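# Seat three plates in their matching tray pockets

## Task

Place each of the three plates into the gray tray so that every plate sits fully down in the pocket whose size fits it. The plates must stay there on their own, since anything held in place only by the robot does not count. Finish by releasing everything and pulling both tools away.

## Robot and tools

Robot: two Doosan M1013 six-joint arms, left_arm and right_arm. Each ends in a suction cup, not fingers. Bases in the scene frame: left_arm at (-0.037, +0.431, 0) m, quat_wxyz (+0.996, 0, 0, -0.086); right_arm at (-0.072, -0.510, 0) m, quat_wxyz (+0.999, 0, 0, +0.038). Joint ranges in rad: elbow -2.792 to 2.792, all others -6.283 to 6.283. Load limits in N m: waist 323, shoulder 323, elbow 152, forearm roll, wrist pitch and wrist roll 42.7 each.

Scene frame: the origin sits on the table top midway between the arms. +z is up, +x points out over the table, and left_arm is on the +y side. The arm names say nothing about which side of an image something is on.

Cup point: the centre of the cup rim while it touches nothing. The cup faces along the cup point's own +z. About 7 cm behind the rim the tool gets wider, reaching up to 8 cm sideways, so keep that body clear of the tray and the plates.

Row format, shared by both motion tools: 14 numbers, each in [-1, 1], always for both arms. The order is left dx, dy, dz, rx, ry, rz, left suction, then the same seven for the right arm. The six motion numbers are an offset, not an absolute pose. It is measured from the cup point's measured pose and expressed in the cup point's own axes, not the scene axes. 1.0 stands for 0.6 m or 180 degrees. rx, ry, rz form a single rotation vector. Suction is a fraction of full vacuum, which is about 55 kPa below ambient. At 0.05 or less it is off. It keeps its last value, so repeat the same value to leave it unchanged; sending 0 turns it off.

execute_actions(actions): a list of actions run one after another. Each action is a table of up to 15 rows, and each row lasts one 1/30 s step. If the table is shorter, its last row fills the remaining steps, so every action lasts 0.5 s. All rows of an action are offsets from the pose at that action's start, not from the previous row. For the first action of a call, that start is the last pose reported in this scene. An empty list only returns state and images.

move(target, speed, blocking): target is one 14-number row. Its offsets count from the pose in the latest result that shows one. Each cup point travels in a straight line toward its target, and both arms finish together within 0.5 to 10 s. A move cut off at 10 s stops short. speed is the top speed in m/s, from 0.002 to 0.5 with a default of 0.25; turning is capped at twice that figure in rad/s. The path ignores obstacles and the other arm. The arm can lag, drift or overshoot the speed, mostly when it is stretched out. Suction values go out at the start. With blocking=false you get a result after 0.5 s while the arm keeps moving. Other rows and moves are refused until a result shows the move has ended, so use wait or stop first. The "move:" line gives the ending: done, off_target, moving, held (a check blocked the last step) or fault. It also lists limits: paced means the sent pose was clipped; held means some steps were blocked, and the arm may then speed up sharply. Each arm's remaining distance to its pose is reported.

wait(seconds, 0 to 10): lets time pass while holding the last commands. stop(): brakes a running move, which needs some stopping distance. zoom_image(camera, region): gives a closer look at [x0, y0, x1, y1] of one camera's latest image, at most 504 by 504 px. read_manual only returns licence text. finished_scene(scene): ends the current scene for good, so pass its number only once the plates are seated and the arms have withdrawn. Replying without any tool call ends the whole run.

Cameras: cam_head_left, cam_head_right, cam_high and cam_low are 504x504; cam_left_wrist and cam_right_wrist are 616x616. Wrist camera frame: +z forward, +x image right, +y image down. It may be off by about 18 mm and 11 degrees.

Control limits: at each step the commanded pose is clipped to 70 mm and 16 degrees from the measured pose. Large offsets therefore need several actions, and the arm stops near the last clipped pose. "Hand target" lines show what the controller is heading for. If position and orientation conflict, position wins. "pose unreachable" means a clearance check changed or blocked the command for the named arm.

Results: each arm reports its cup point position in m, quat_wxyz and velocities in the scene frame. The position can be off, more so at long reach. Also reported: joint torques, which carry offsets and noise; flange force, which includes any held weight and may say "no reading"; suction_measured; and part_present, which turns 1 at 0.50 and back to 0 below 0.45.

Suction: turn suction on, then press the 29 mm rim flat onto a smooth area of a plate so it seals all the way round. Holes, seams and plate edges under the rim leak air. A sealed cup reads up to 0.15 under the command and can dip by up to 0.04 before the pump restarts; an unsealed cup stays near 0. Under vacuum the cup shortens, so a held plate rides up to about 10 mm nearer the tool. Vacuum alone can lift a plate. To release, set the plate down on its support, switch suction off, then lift more than 15 mm. If the cup seals onto the table, switch suction off to free it.

Avoid: the arms are stiff, so aiming even slightly past a contact can trigger a fault. Faster approaches hit harder. Reaching a joint load limit, or 144 N of outside force, stops that arm for 10 s and skips the rest of the call. Do not let the arms collide, and do not drop, slam or knock anything off the table, which ends the scene. Loose objects may get brief outside pushes. The robot holds its last command while you think. To keep an arm still, send the offset back to its desired pose in the first call, then zeros. Holding loads heats motors: a MOTOR HOT line warns you, and an OVER-TEMPERATURE FAULT brakes the arm.

Each tool is called as name(argument=value, ...), one argument or row to a line, values as JSON.

## Session

execute_actions(
  actions=[],
)

Scene clock: 0.00 s.
left_arm: end_effector_position=(+0.6036, +0.3202, +0.3900) suction_measured=0.00 part_present=0 end_effector_quat_wxyz=(-0.000, -0.175, +0.984, +0.000) end_effector_velocity=(-0.001, -0.000, +0.002) end_effector_angular_velocity=(-0.000, -0.002, +0.001) | right_arm: end_effector_position=(+0.5753, -0.4612, +0.3919) suction_measured=0.00 part_present=0 end_effector_quat_wxyz=(+0.001, +0.222, +0.975, -0.000) end_effector_velocity=(+0.000, -0.000, +0.000) end_effector_angular_velocity=(-0.001, -0.000, +0.000)
Joint positions: left_arm=[-0.052  0.167  1.62  -0.     1.354 -0.577] | right_arm=[-0.053  0.165  1.619 -0.001  1.356  0.469]
Joint velocities: left_arm=[-0.001 -0.003  0.     0.     0.001 -0.001] | right_arm=[-0.     0.    -0.    -0.001  0.     0.   ]
Joint torques (N m, as the joint torque sensors report them, + toward a larger angle): no reading
Flange force (N, the push that the arm receives, along the end effector's own x y z axes): no reading
Hand target (left_arm): +0.604, +0.320, +0.390; -0.000, -0.175, +0.984, +0.000
Hand target (right_arm): +0.575, -0.461, +0.392; +0.001, +0.222, +0.975, -0.000

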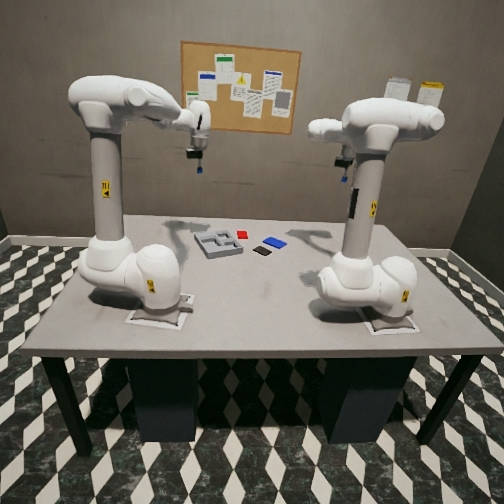

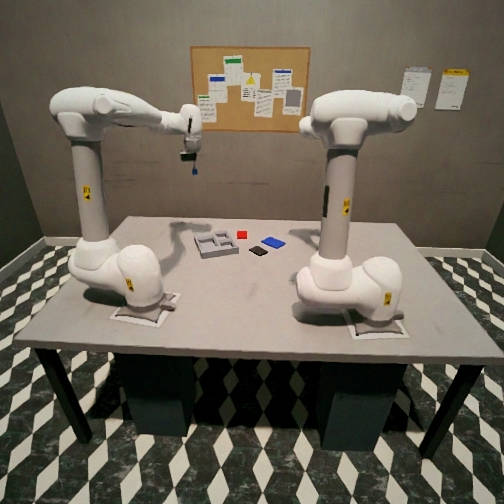

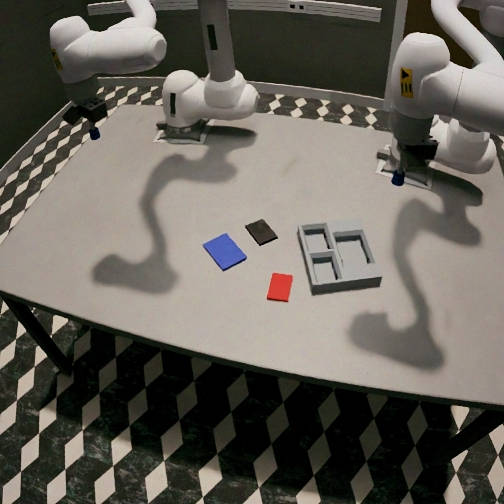

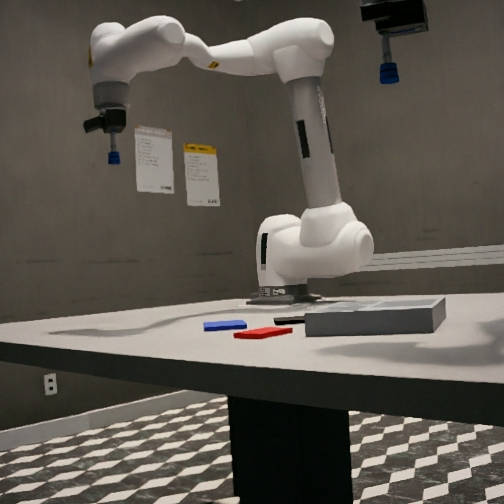

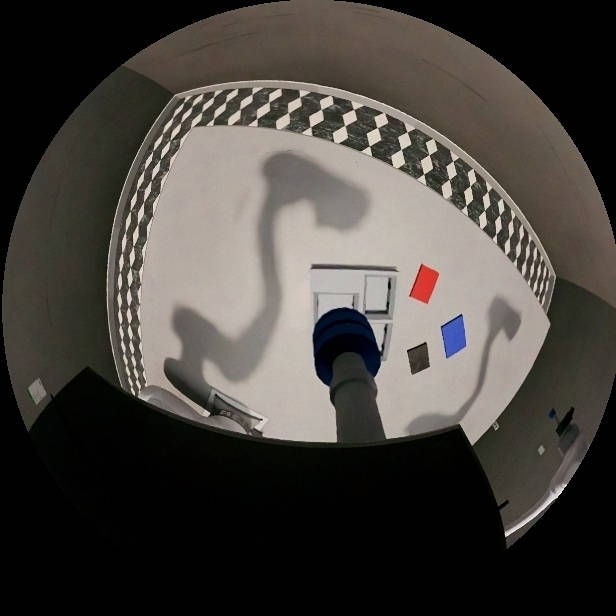

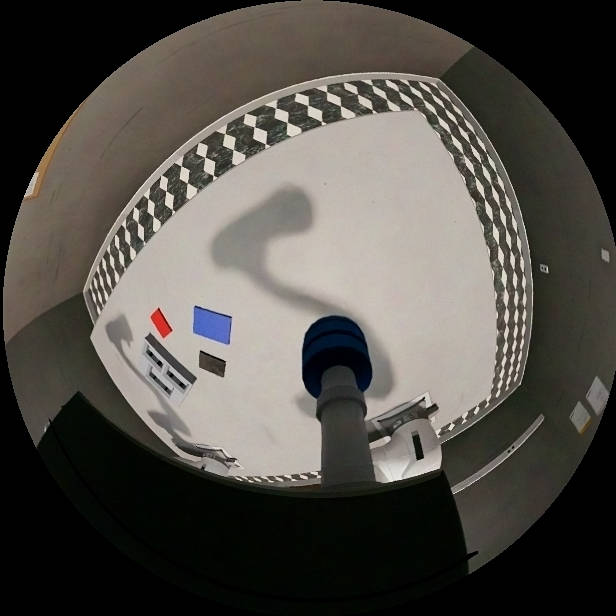

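move(
  target=[0.1,-0.3,0.3,0,0,0,0,0,0,0,0,0,0,0],
)

zoom_image(
  camera="cam_left_wrist",
  region=[150,150,500,450],
)

Scene clock: 4.57 s.
left_arm: end_effector_position=(+0.6094, +0.1307, +0.2100) suction_measured=0.00 part_present=0 end_effector_quat_wxyz=(-0.000, -0.176, +0.984, +0.000) end_effector_velocity=(+0.000, -0.000, -0.001) end_effector_angular_velocity=(+0.001, +0.001, -0.001) | right_arm: end_effector_position=(+0.5753, -0.4612, +0.3919) suction_measured=0.00 part_present=0 end_effector_quat_wxyz=(+0.001, +0.222, +0.975, -0.000) end_effector_velocity=(+0.000, -0.001, +0.000) end_effector_angular_velocity=(+0.000, -0.001, -0.000)
Joint positions: left_arm=[-0.311  0.365  1.706 -0.     1.071 -0.836] | right_arm=[-0.053  0.165  1.619 -0.001  1.356  0.469]
Joint velocities: left_arm=[ 0.     0.002 -0.001  0.     0.     0.001] | right_arm=[-0.002 -0.    -0.     0.    -0.001 -0.001]
Joint torques (N m, as the joint torque sensors report them, + toward a larger angle): left_arm=[ -4.41 -66.95 -36.29   3.76   0.13  -0.14] | right_arm=[  0.24 -47.73 -36.68   3.74  -0.27   0.  ]
Flange force (N, the push that the arm receives, along the end effector's own x y z axes): left_arm=[1.2 10.4 1.2] | right_arm=[6.9 -4.6 -3.9]
Hand target (left_arm): +0.609, +0.131, +0.210; -0.000, -0.176, +0.984, +0.000
Hand target (right_arm): +0.575, -0.461, +0.392; +0.001, +0.222, +0.975, -0.000
Off the commanded pose (left_arm): 0.000 m, 0 deg.
Off the commanded pose (right_arm): 0.000 m, 0 deg.
move: done

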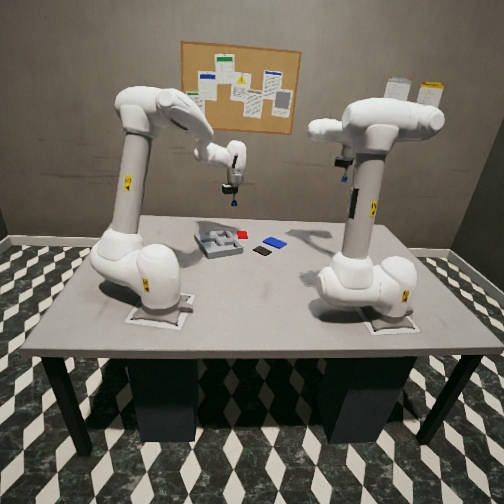

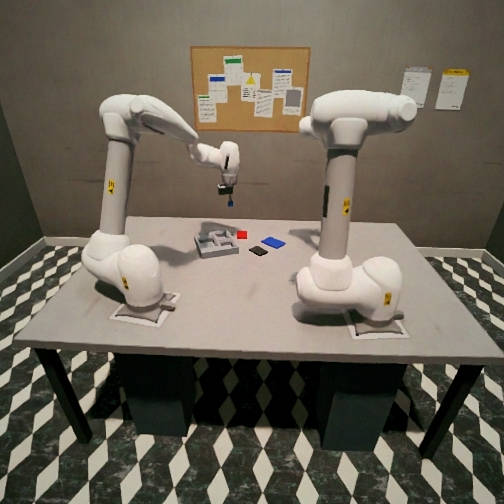

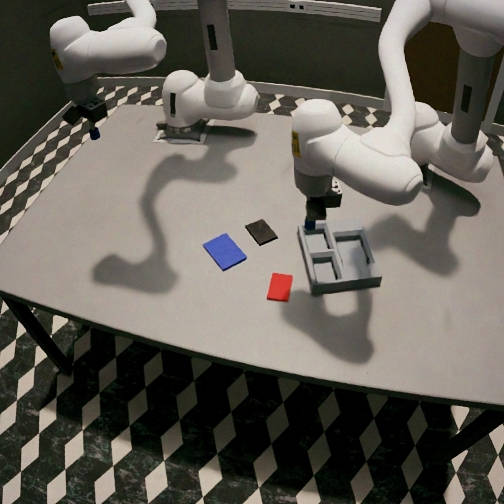

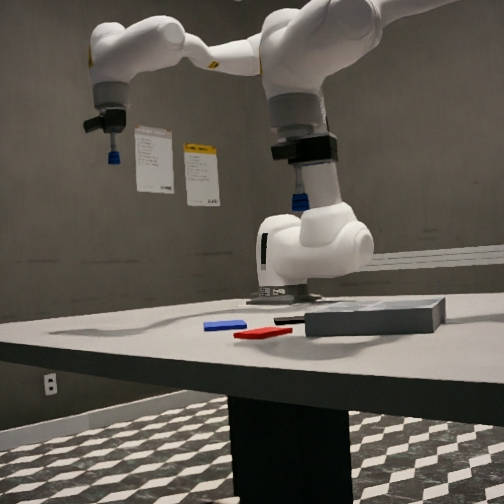

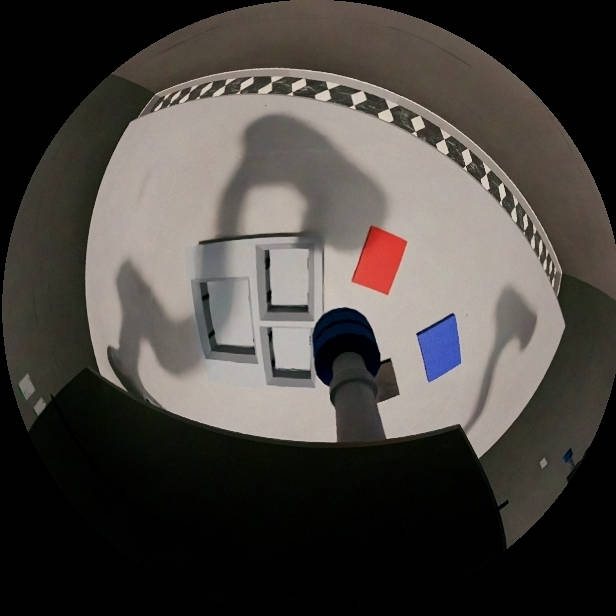

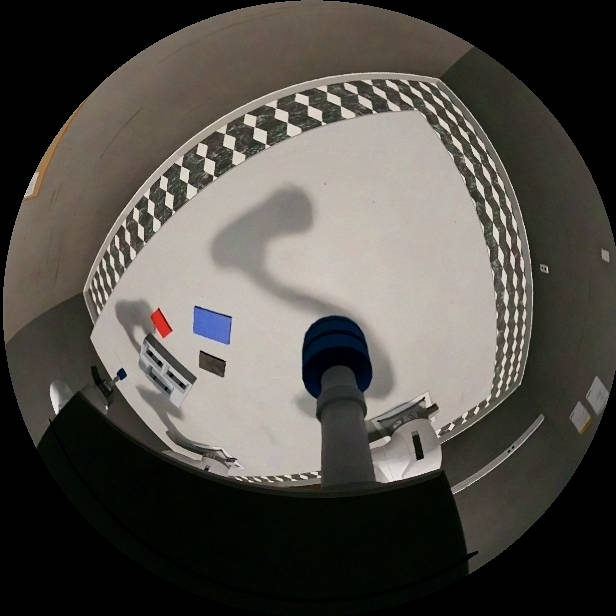

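Region (150, 150, 500, 450) of cam_left_wrist's 616x616 image, scaled by 1.440, with more detail than that image has; it fills the top 432 rows of this view, and the rest is white.

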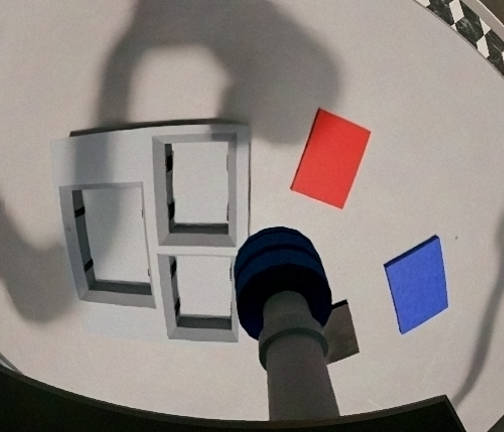

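move(
  target=[-0.05,-0.125,0.26,0,0,0.105,0,0,0,0,0,0,0,0],
)

Scene clock: 7.73 s.
left_arm: end_effector_position=(+0.6634, +0.0706, +0.0541) suction_measured=0.00 part_present=0 end_effector_quat_wxyz=(-0.000, -0.012, +1.000, +0.000) end_effector_velocity=(-0.000, -0.001, -0.001) end_effector_angular_velocity=(+0.000, +0.001, -0.002) | right_arm: end_effector_position=(+0.5753, -0.4612, +0.3919) suction_measured=0.00 part_present=0 end_effector_quat_wxyz=(+0.001, +0.222, +0.975, -0.000) end_effector_velocity=(+0.001, +0.000, +0.001) end_effector_angular_velocity=(-0.000, -0.001, +0.001)
Joint positions: left_arm=[-0.347  0.608  1.648 -0.     0.886 -0.542] | right_arm=[-0.053  0.165  1.619 -0.001  1.356  0.469]
Joint velocities: left_arm=[-0.001  0.001 -0.001 -0.     0.     0.001] | right_arm=[ 0.     0.    -0.001 -0.    -0.    -0.001]
Joint torques (N m, as the joint torque sensors report them, + toward a larger angle): left_arm=[ -4.04 -87.22 -31.6    3.29  -0.18  -0.21] | right_arm=[ -0.84 -48.3  -36.44   3.67  -0.32  -0.02]
Flange force (N, the push that the arm receives, along the end effector's own x y z axes): left_arm=[0.2 6.3 1.2] | right_arm=[6.5 -2.1 -4.2]
Hand target (left_arm): +0.663, +0.071, +0.054; -0.000, -0.012, +1.000, +0.000
Hand target (right_arm): +0.575, -0.461, +0.392; +0.001, +0.222, +0.975, -0.000
Off the commanded pose (left_arm): 0.000 m, 0 deg.
Off the commanded pose (right_arm): 0.000 m, 0 deg.
move: done

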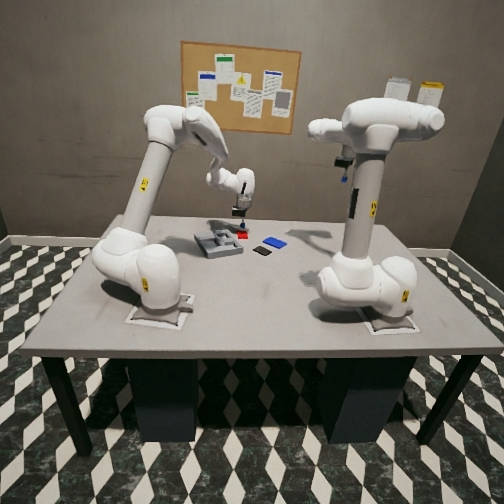

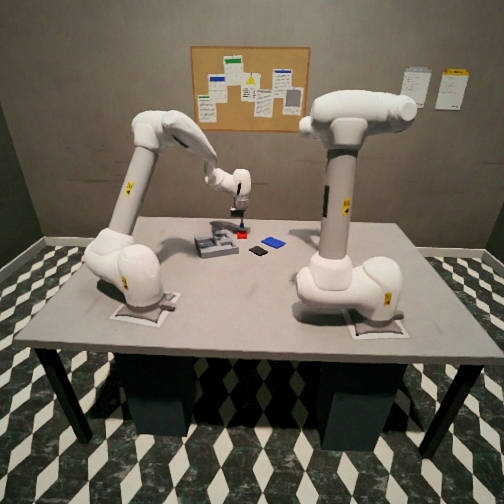

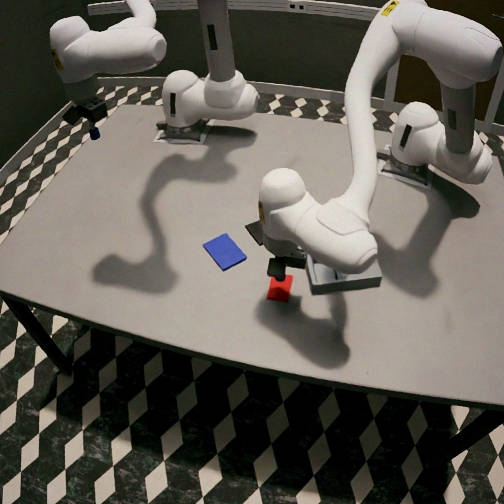

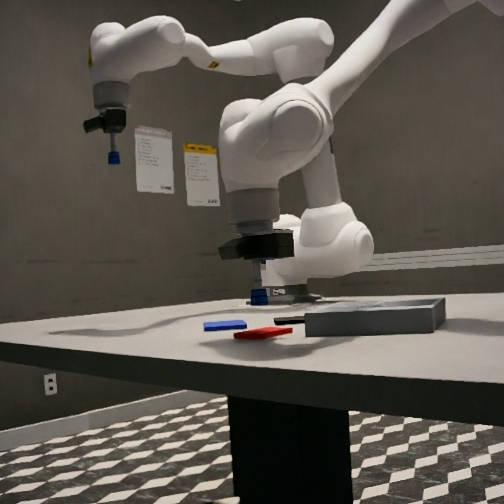

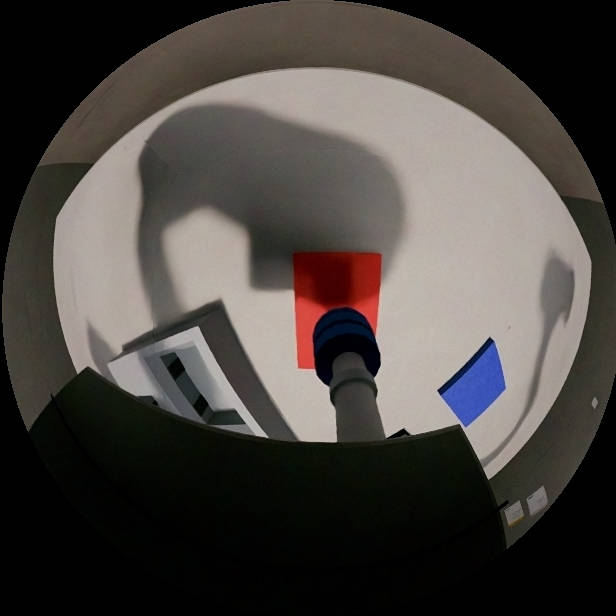

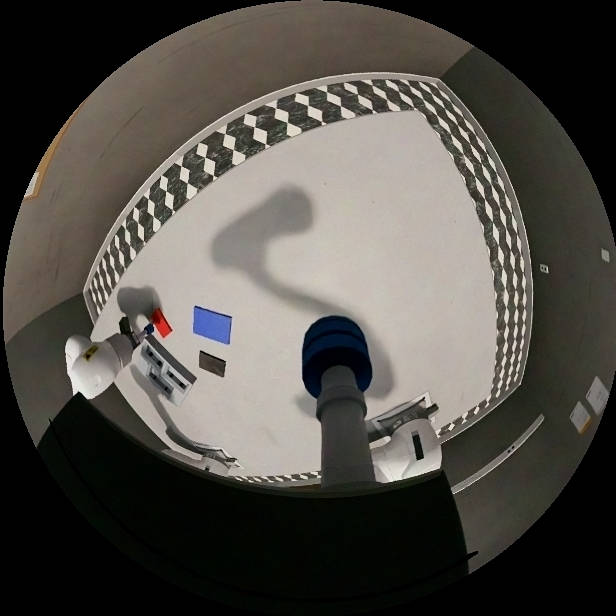

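Well aligned.

move(
  target=[0,0,0.08,0,0,0,1,0,0,0,0,0,0,0],
  speed=0.05,
)

Scene clock: 9.93 s.
left_arm: end_effector_position=(+0.6634, +0.0707, +0.0061) suction_measured=0.46 part_present=0 end_effector_quat_wxyz=(-0.000, -0.012, +1.000, +0.000) end_effector_velocity=(+0.000, +0.001, +0.001) end_effector_angular_velocity=(-0.001, -0.001, +0.001) | right_arm: end_effector_position=(+0.5753, -0.4612, +0.3919) suction_measured=0.00 part_present=0 end_effector_quat_wxyz=(+0.001, +0.222, +0.975, -0.000) end_effector_velocity=(+0.001, -0.000, +0.000) end_effector_angular_velocity=(+0.000, -0.003, +0.000)
Joint positions: left_arm=[-0.347  0.659  1.667 -0.     0.816 -0.542] | right_arm=[-0.053  0.165  1.619 -0.001  1.356  0.469]
Joint velocities: left_arm=[ 0.001 -0.001  0.001 -0.    -0.001  0.001] | right_arm=[-0.001  0.001 -0.001  0.    -0.002 -0.001]
Joint torques (N m, as the joint torque sensors report them, + toward a larger angle): left_arm=[ -3.22 -85.33 -30.48   3.08  -0.27   0.14] | right_arm=[ -0.64 -47.94 -36.21   3.61  -0.11   0.04]
Flange force (N, the push that the arm receives, along the end effector's own x y z axes): left_arm=[7.0 8.9 -4.6] | right_arm=[6.7 -2.5 -4.4]
Hand target (left_arm): +0.663, +0.071, +0.006; -0.000, -0.012, +1.000, +0.000
Hand target (right_arm): +0.575, -0.461, +0.392; +0.001, +0.222, +0.975, -0.000
Off the commanded pose (left_arm): 0.000 m, 0 deg.
Off the commanded pose (right_arm): 0.000 m, 0 deg.
move: done

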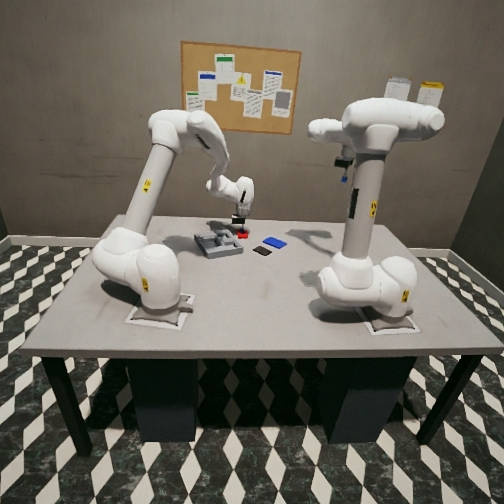

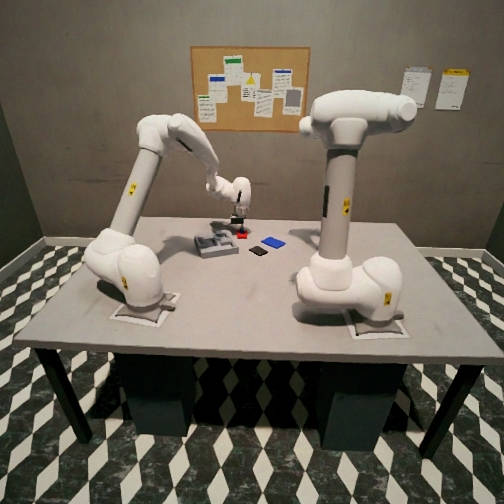

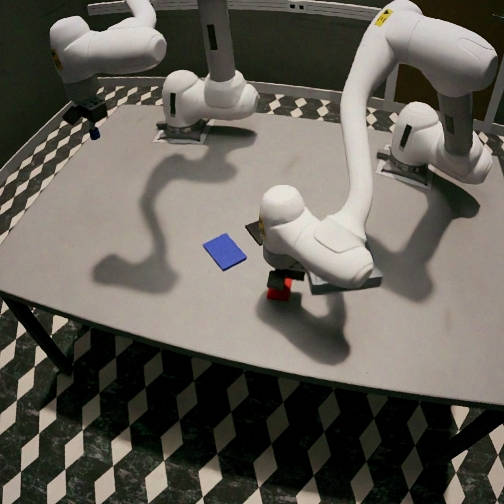

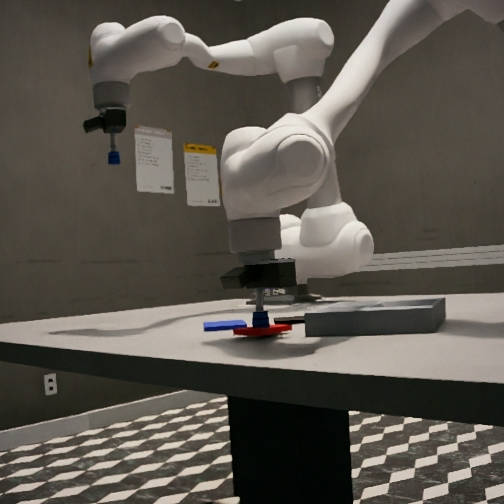

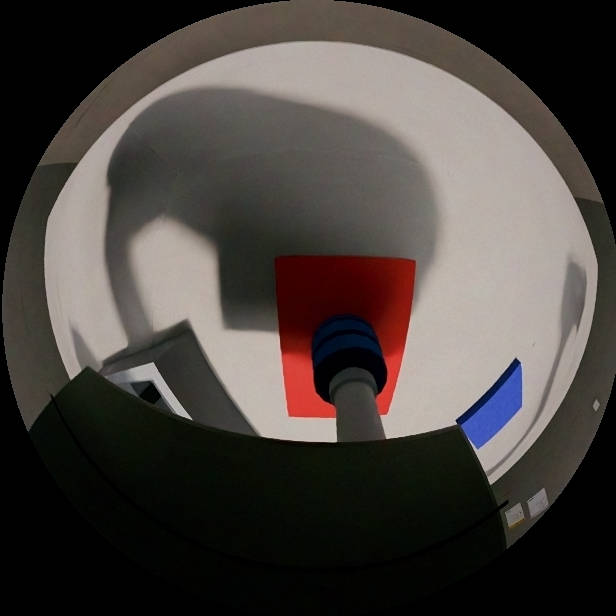

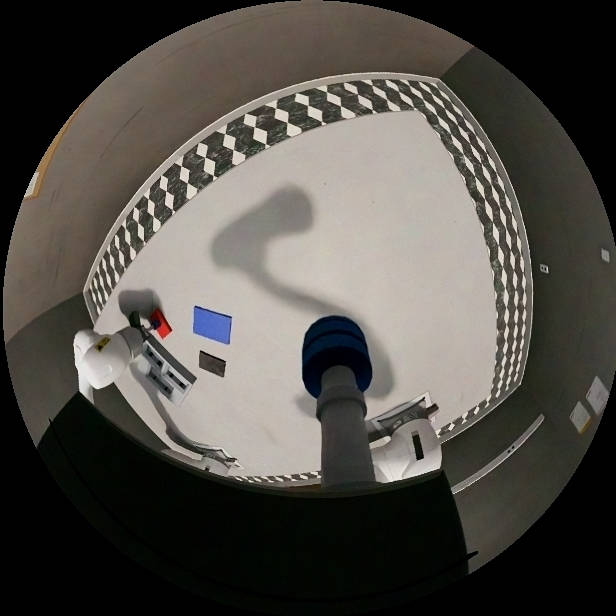

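move(
  target=[0,0,-0.09,0,0,-0.105,1,0,0,0,0,0,0,0],
)

move(
  target=[0.045,0.226,0,0,0,0,1,0,0,0,0,0,0,0],
)

zoom_image(
  camera="cam_left_wrist",
  region=[200,180,480,460],
)

Scene clock: 13.60 s.
left_arm: end_effector_position=(+0.6634, +0.0707, +0.0601) suction_measured=0.99 part_present=1 end_effector_quat_wxyz=(-0.000, -0.176, +0.984, +0.000) end_effector_velocity=(-0.000, -0.001, +0.002) end_effector_angular_velocity=(-0.001, -0.002, -0.002) | right_arm: end_effector_position=(+0.5753, -0.4612, +0.3919) suction_measured=0.00 part_present=0 end_effector_quat_wxyz=(+0.001, +0.222, +0.975, -0.000) end_effector_velocity=(-0.000, +0.000, -0.000) end_effector_angular_velocity=(+0.001, +0.000, +0.001)
Joint positions: left_arm=[-0.346  0.602  1.646 -0.     0.895 -0.872] | right_arm=[-0.053  0.165  1.619 -0.001  1.356  0.469]
Joint velocities: left_arm=[-0.001 -0.002  0.     0.    -0.     0.   ] | right_arm=[-0.     0.     0.001  0.001 -0.001 -0.001]
Joint torques (N m, as the joint torque sensors report them, + toward a larger angle): left_arm=[ -5.17 -84.9  -31.07   3.06  -0.04  -0.2 ] | right_arm=[  0.1  -47.66 -36.59   3.68  -0.21   0.06]
Flange force (N, the push that the arm receives, along the end effector's own x y z axes): left_arm=[-2.0 8.0 -1.5] | right_arm=[6.9 -4.2 -3.6]
Hand target (left_arm): +0.663, +0.071, +0.060; -0.000, -0.176, +0.984, +0.000
Hand target (right_arm): +0.575, -0.461, +0.392; +0.001, +0.222, +0.975, -0.000
Off the commanded pose (left_arm): 0.000 m, 0 deg.
Off the commanded pose (right_arm): 0.000 m, 0 deg.
move: done

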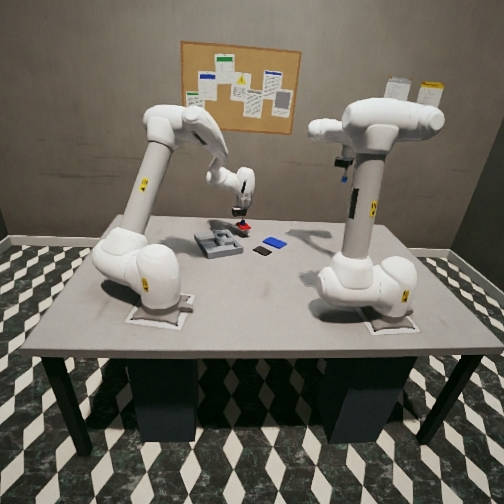

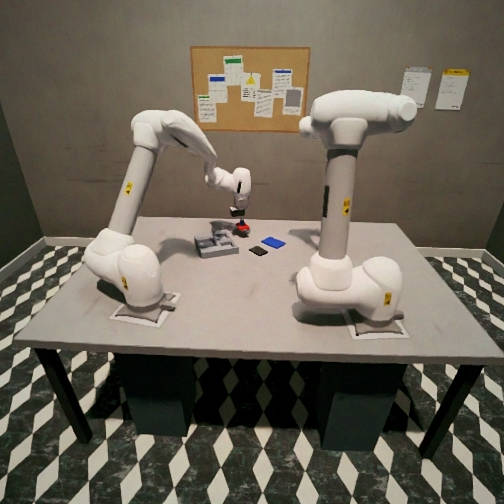

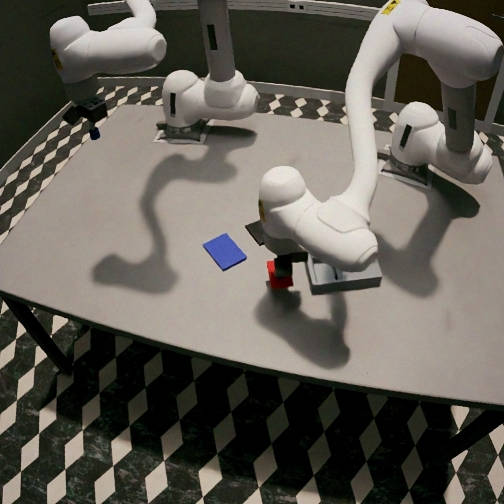

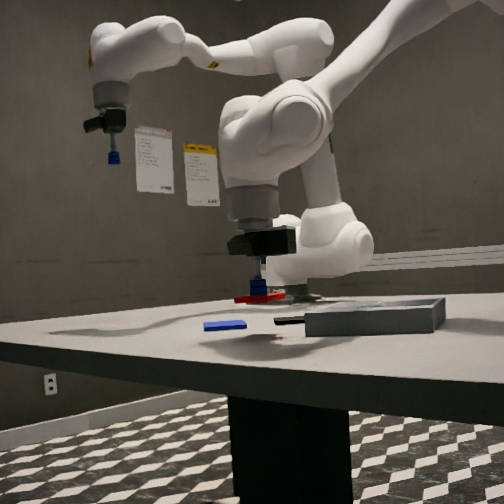

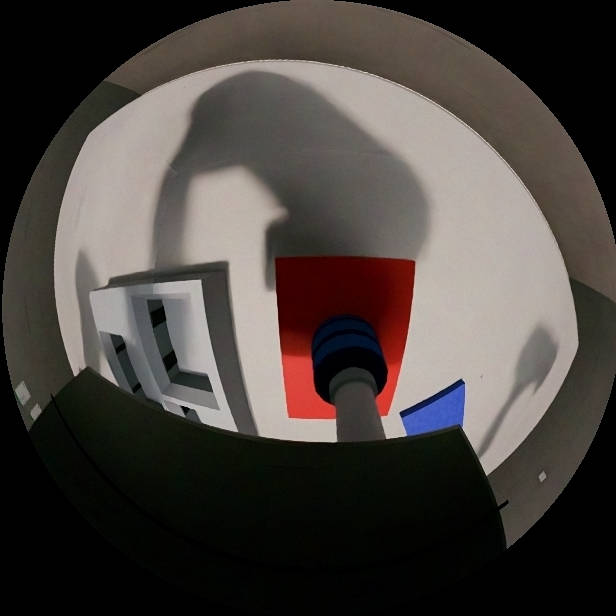

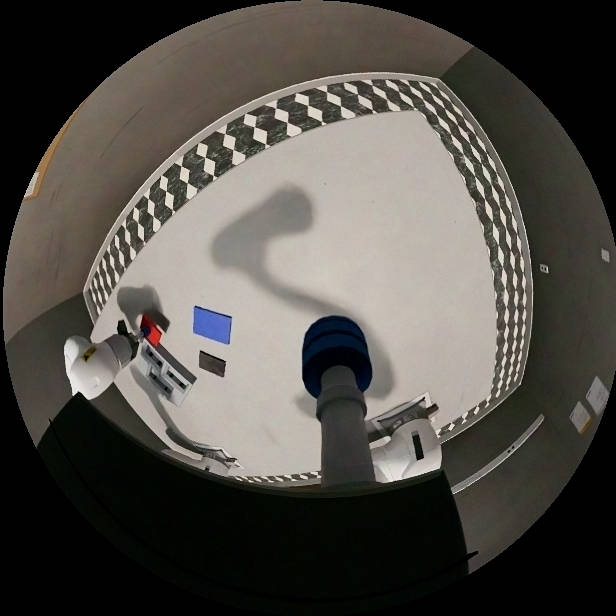

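Scene clock: 14.53 s.
left_arm: end_effector_position=(+0.5912, +0.1886, +0.0601) suction_measured=0.99 part_present=1 end_effector_quat_wxyz=(-0.000, -0.176, +0.984, +0.000) end_effector_velocity=(+0.001, -0.000, +0.003) end_effector_angular_velocity=(-0.002, -0.004, +0.002) | right_arm: end_effector_position=(+0.5753, -0.4612, +0.3919) suction_measured=0.00 part_present=0 end_effector_quat_wxyz=(+0.001, +0.222, +0.975, -0.000) end_effector_velocity=(-0.000, +0.001, -0.000) end_effector_angular_velocity=(+0.000, +0.001, +0.003)
Joint positions: left_arm=[-0.247  0.461  1.892 -0.     0.789 -0.772] | right_arm=[-0.053  0.165  1.619 -0.001  1.356  0.469]
Joint velocities: left_arm=[ 0.001 -0.004 -0.001 -0.    -0.    -0.001] | right_arm=[ 0.002  0.     0.     0.     0.    -0.001]
Joint torques (N m, as the joint torque sensors report them, + toward a larger angle): left_arm=[ -3.4  -69.01 -28.5    2.8   -0.21   0.  ] | right_arm=[ -0.49 -47.32 -36.23   3.77  -0.22   0.06]
Flange force (N, the push that the arm receives, along the end effector's own x y z axes): left_arm=[0.9 7.5 -3.8] | right_arm=[7.5 -3.2 -4.4]
Hand target (left_arm): +0.591, +0.189, +0.060; -0.000, -0.176, +0.984, +0.000
Hand target (right_arm): +0.575, -0.461, +0.392; +0.001, +0.222, +0.975, -0.000
Off the commanded pose (left_arm): 0.000 m, 0 deg.
Off the commanded pose (right_arm): 0.000 m, 0 deg.
move: done

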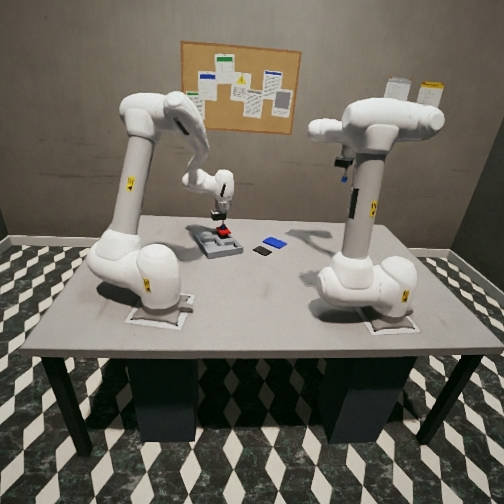

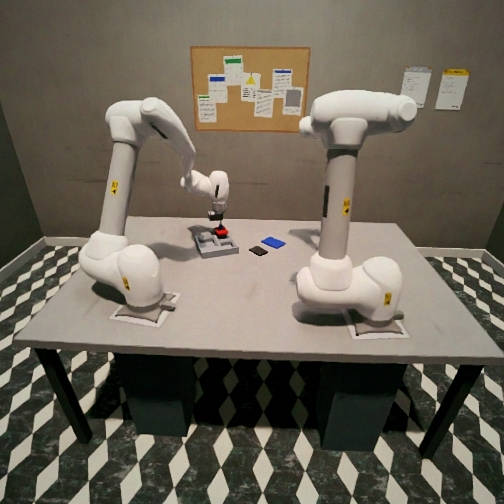

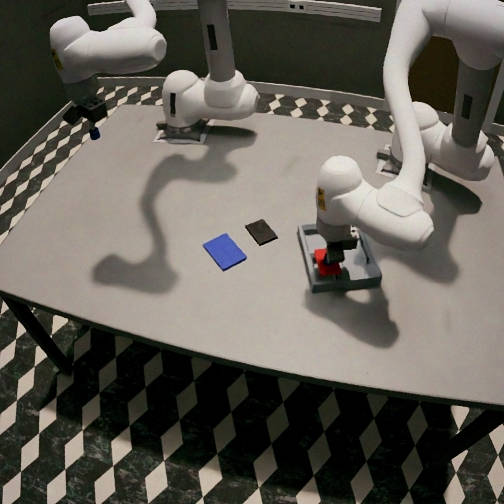

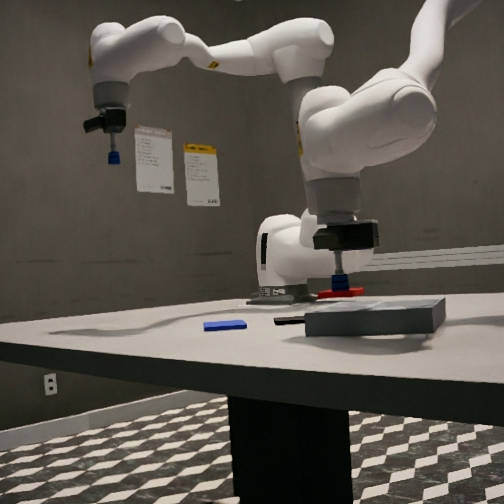

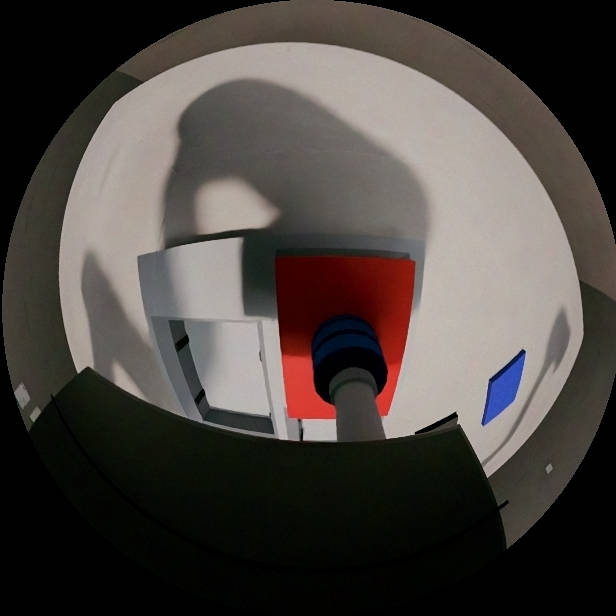

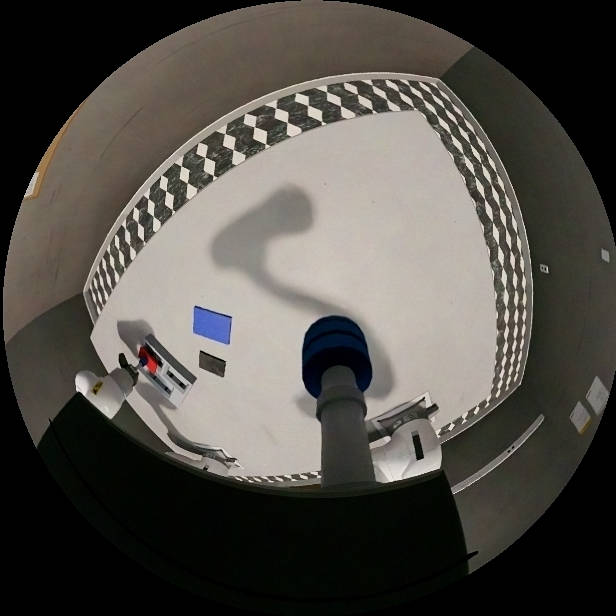

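Region (200, 180, 480, 460) of cam_left_wrist's 616x616 image, scaled by 1.800, with more detail than that image has.

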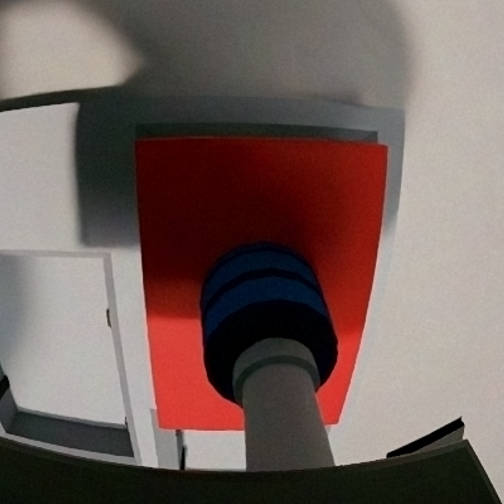

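move(
  target=[0.005,-0.0025,0.036,0,0,0.003,1,0,0,0,0,0,0,0],
  speed=0.05,
)

zoom_image(
  camera="cam_left_wrist",
  region=[200,180,480,460],
)

Scene clock: 18.40 s.
left_arm: end_effector_position=(+0.5890, +0.1862, +0.0385) suction_measured=0.99 part_present=1 end_effector_quat_wxyz=(-0.000, -0.171, +0.985, +0.000) end_effector_velocity=(-0.000, -0.000, -0.001) end_effector_angular_velocity=(+0.000, +0.001, -0.002) | right_arm: end_effector_position=(+0.5753, -0.4612, +0.3919) suction_measured=0.00 part_present=0 end_effector_quat_wxyz=(+0.001, +0.222, +0.975, -0.000) end_effector_velocity=(-0.000, -0.001, +0.000) end_effector_angular_velocity=(-0.000, +0.001, -0.001)
Joint positions: left_arm=[-0.252  0.486  1.904 -0.     0.752 -0.768] | right_arm=[-0.053  0.165  1.619 -0.001  1.356  0.469]
Joint velocities: left_arm=[-0.     0.001 -0.    -0.     0.     0.002] | right_arm=[-0.001 -0.     0.    -0.     0.001 -0.   ]
Joint torques (N m, as the joint torque sensors report them, + toward a larger angle): left_arm=[ -3.93 -70.61 -27.5    2.79  -0.12  -0.02] | right_arm=[  0.19 -47.01 -36.47   3.6   -0.12   0.06]
Flange force (N, the push that the arm receives, along the end effector's own x y z axes): left_arm=[-0.4 7.6 -1.9] | right_arm=[7.9 -4.9 -4.3]
Hand target (left_arm): +0.589, +0.186, +0.038; -0.000, -0.171, +0.985, +0.000
Hand target (right_arm): +0.575, -0.461, +0.392; +0.001, +0.222, +0.975, -0.000
Off the commanded pose (left_arm): 0.000 m, 0 deg.
Off the commanded pose (right_arm): 0.000 m, 0 deg.
move: done

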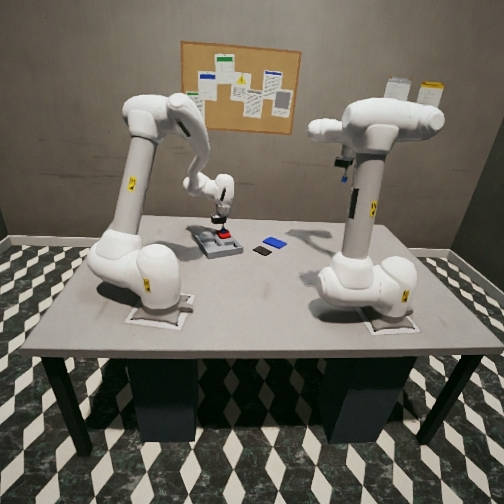

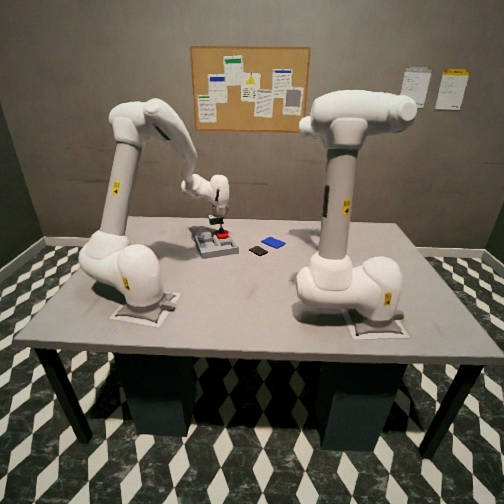

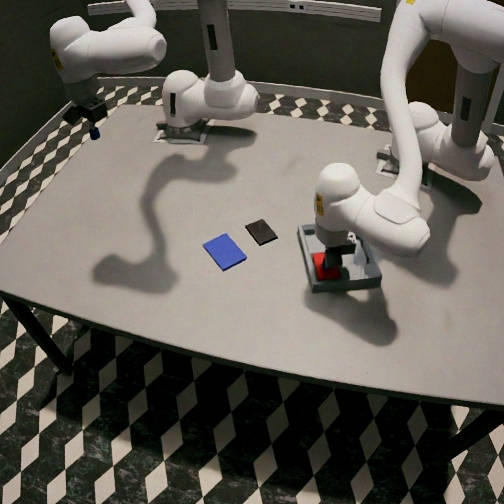

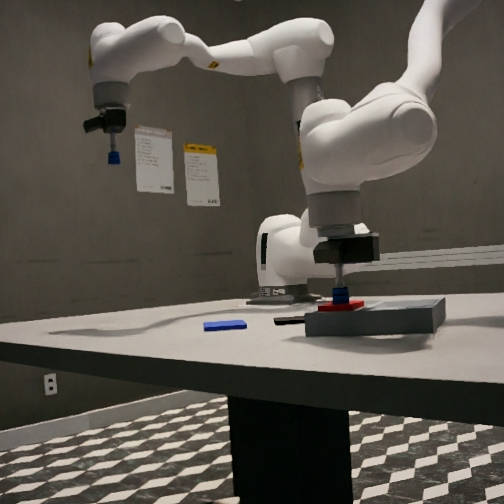

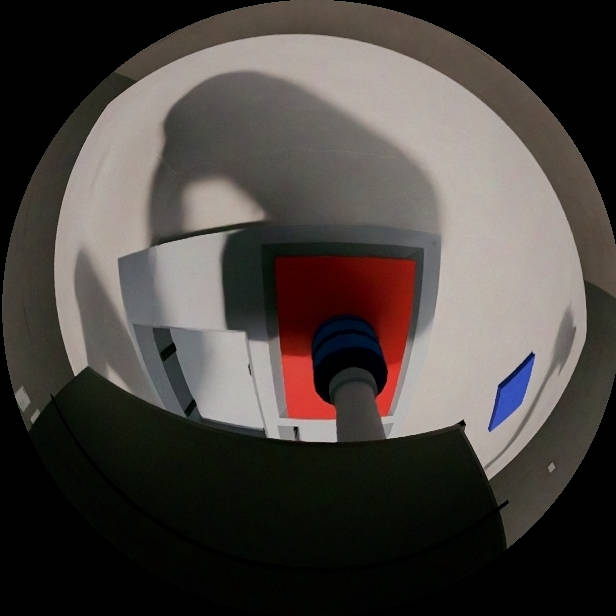

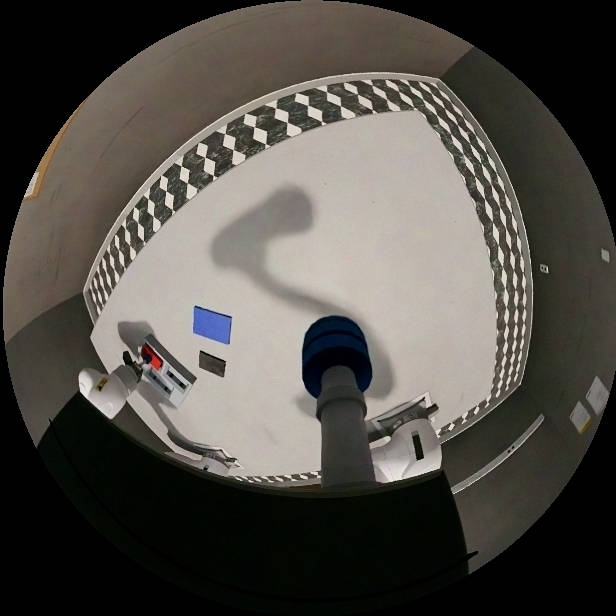

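Region (200, 180, 480, 460) of cam_left_wrist's 616x616 image, scaled by 1.800, with more detail than that image has.

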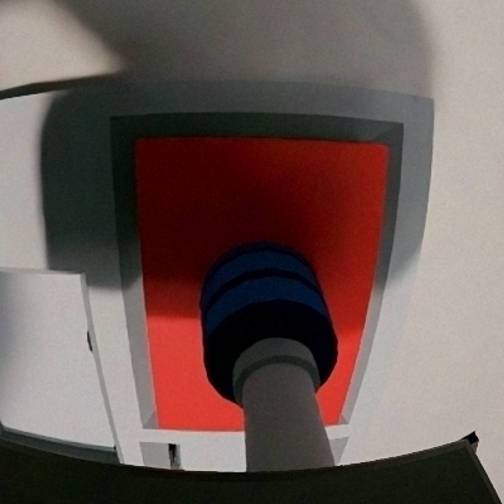

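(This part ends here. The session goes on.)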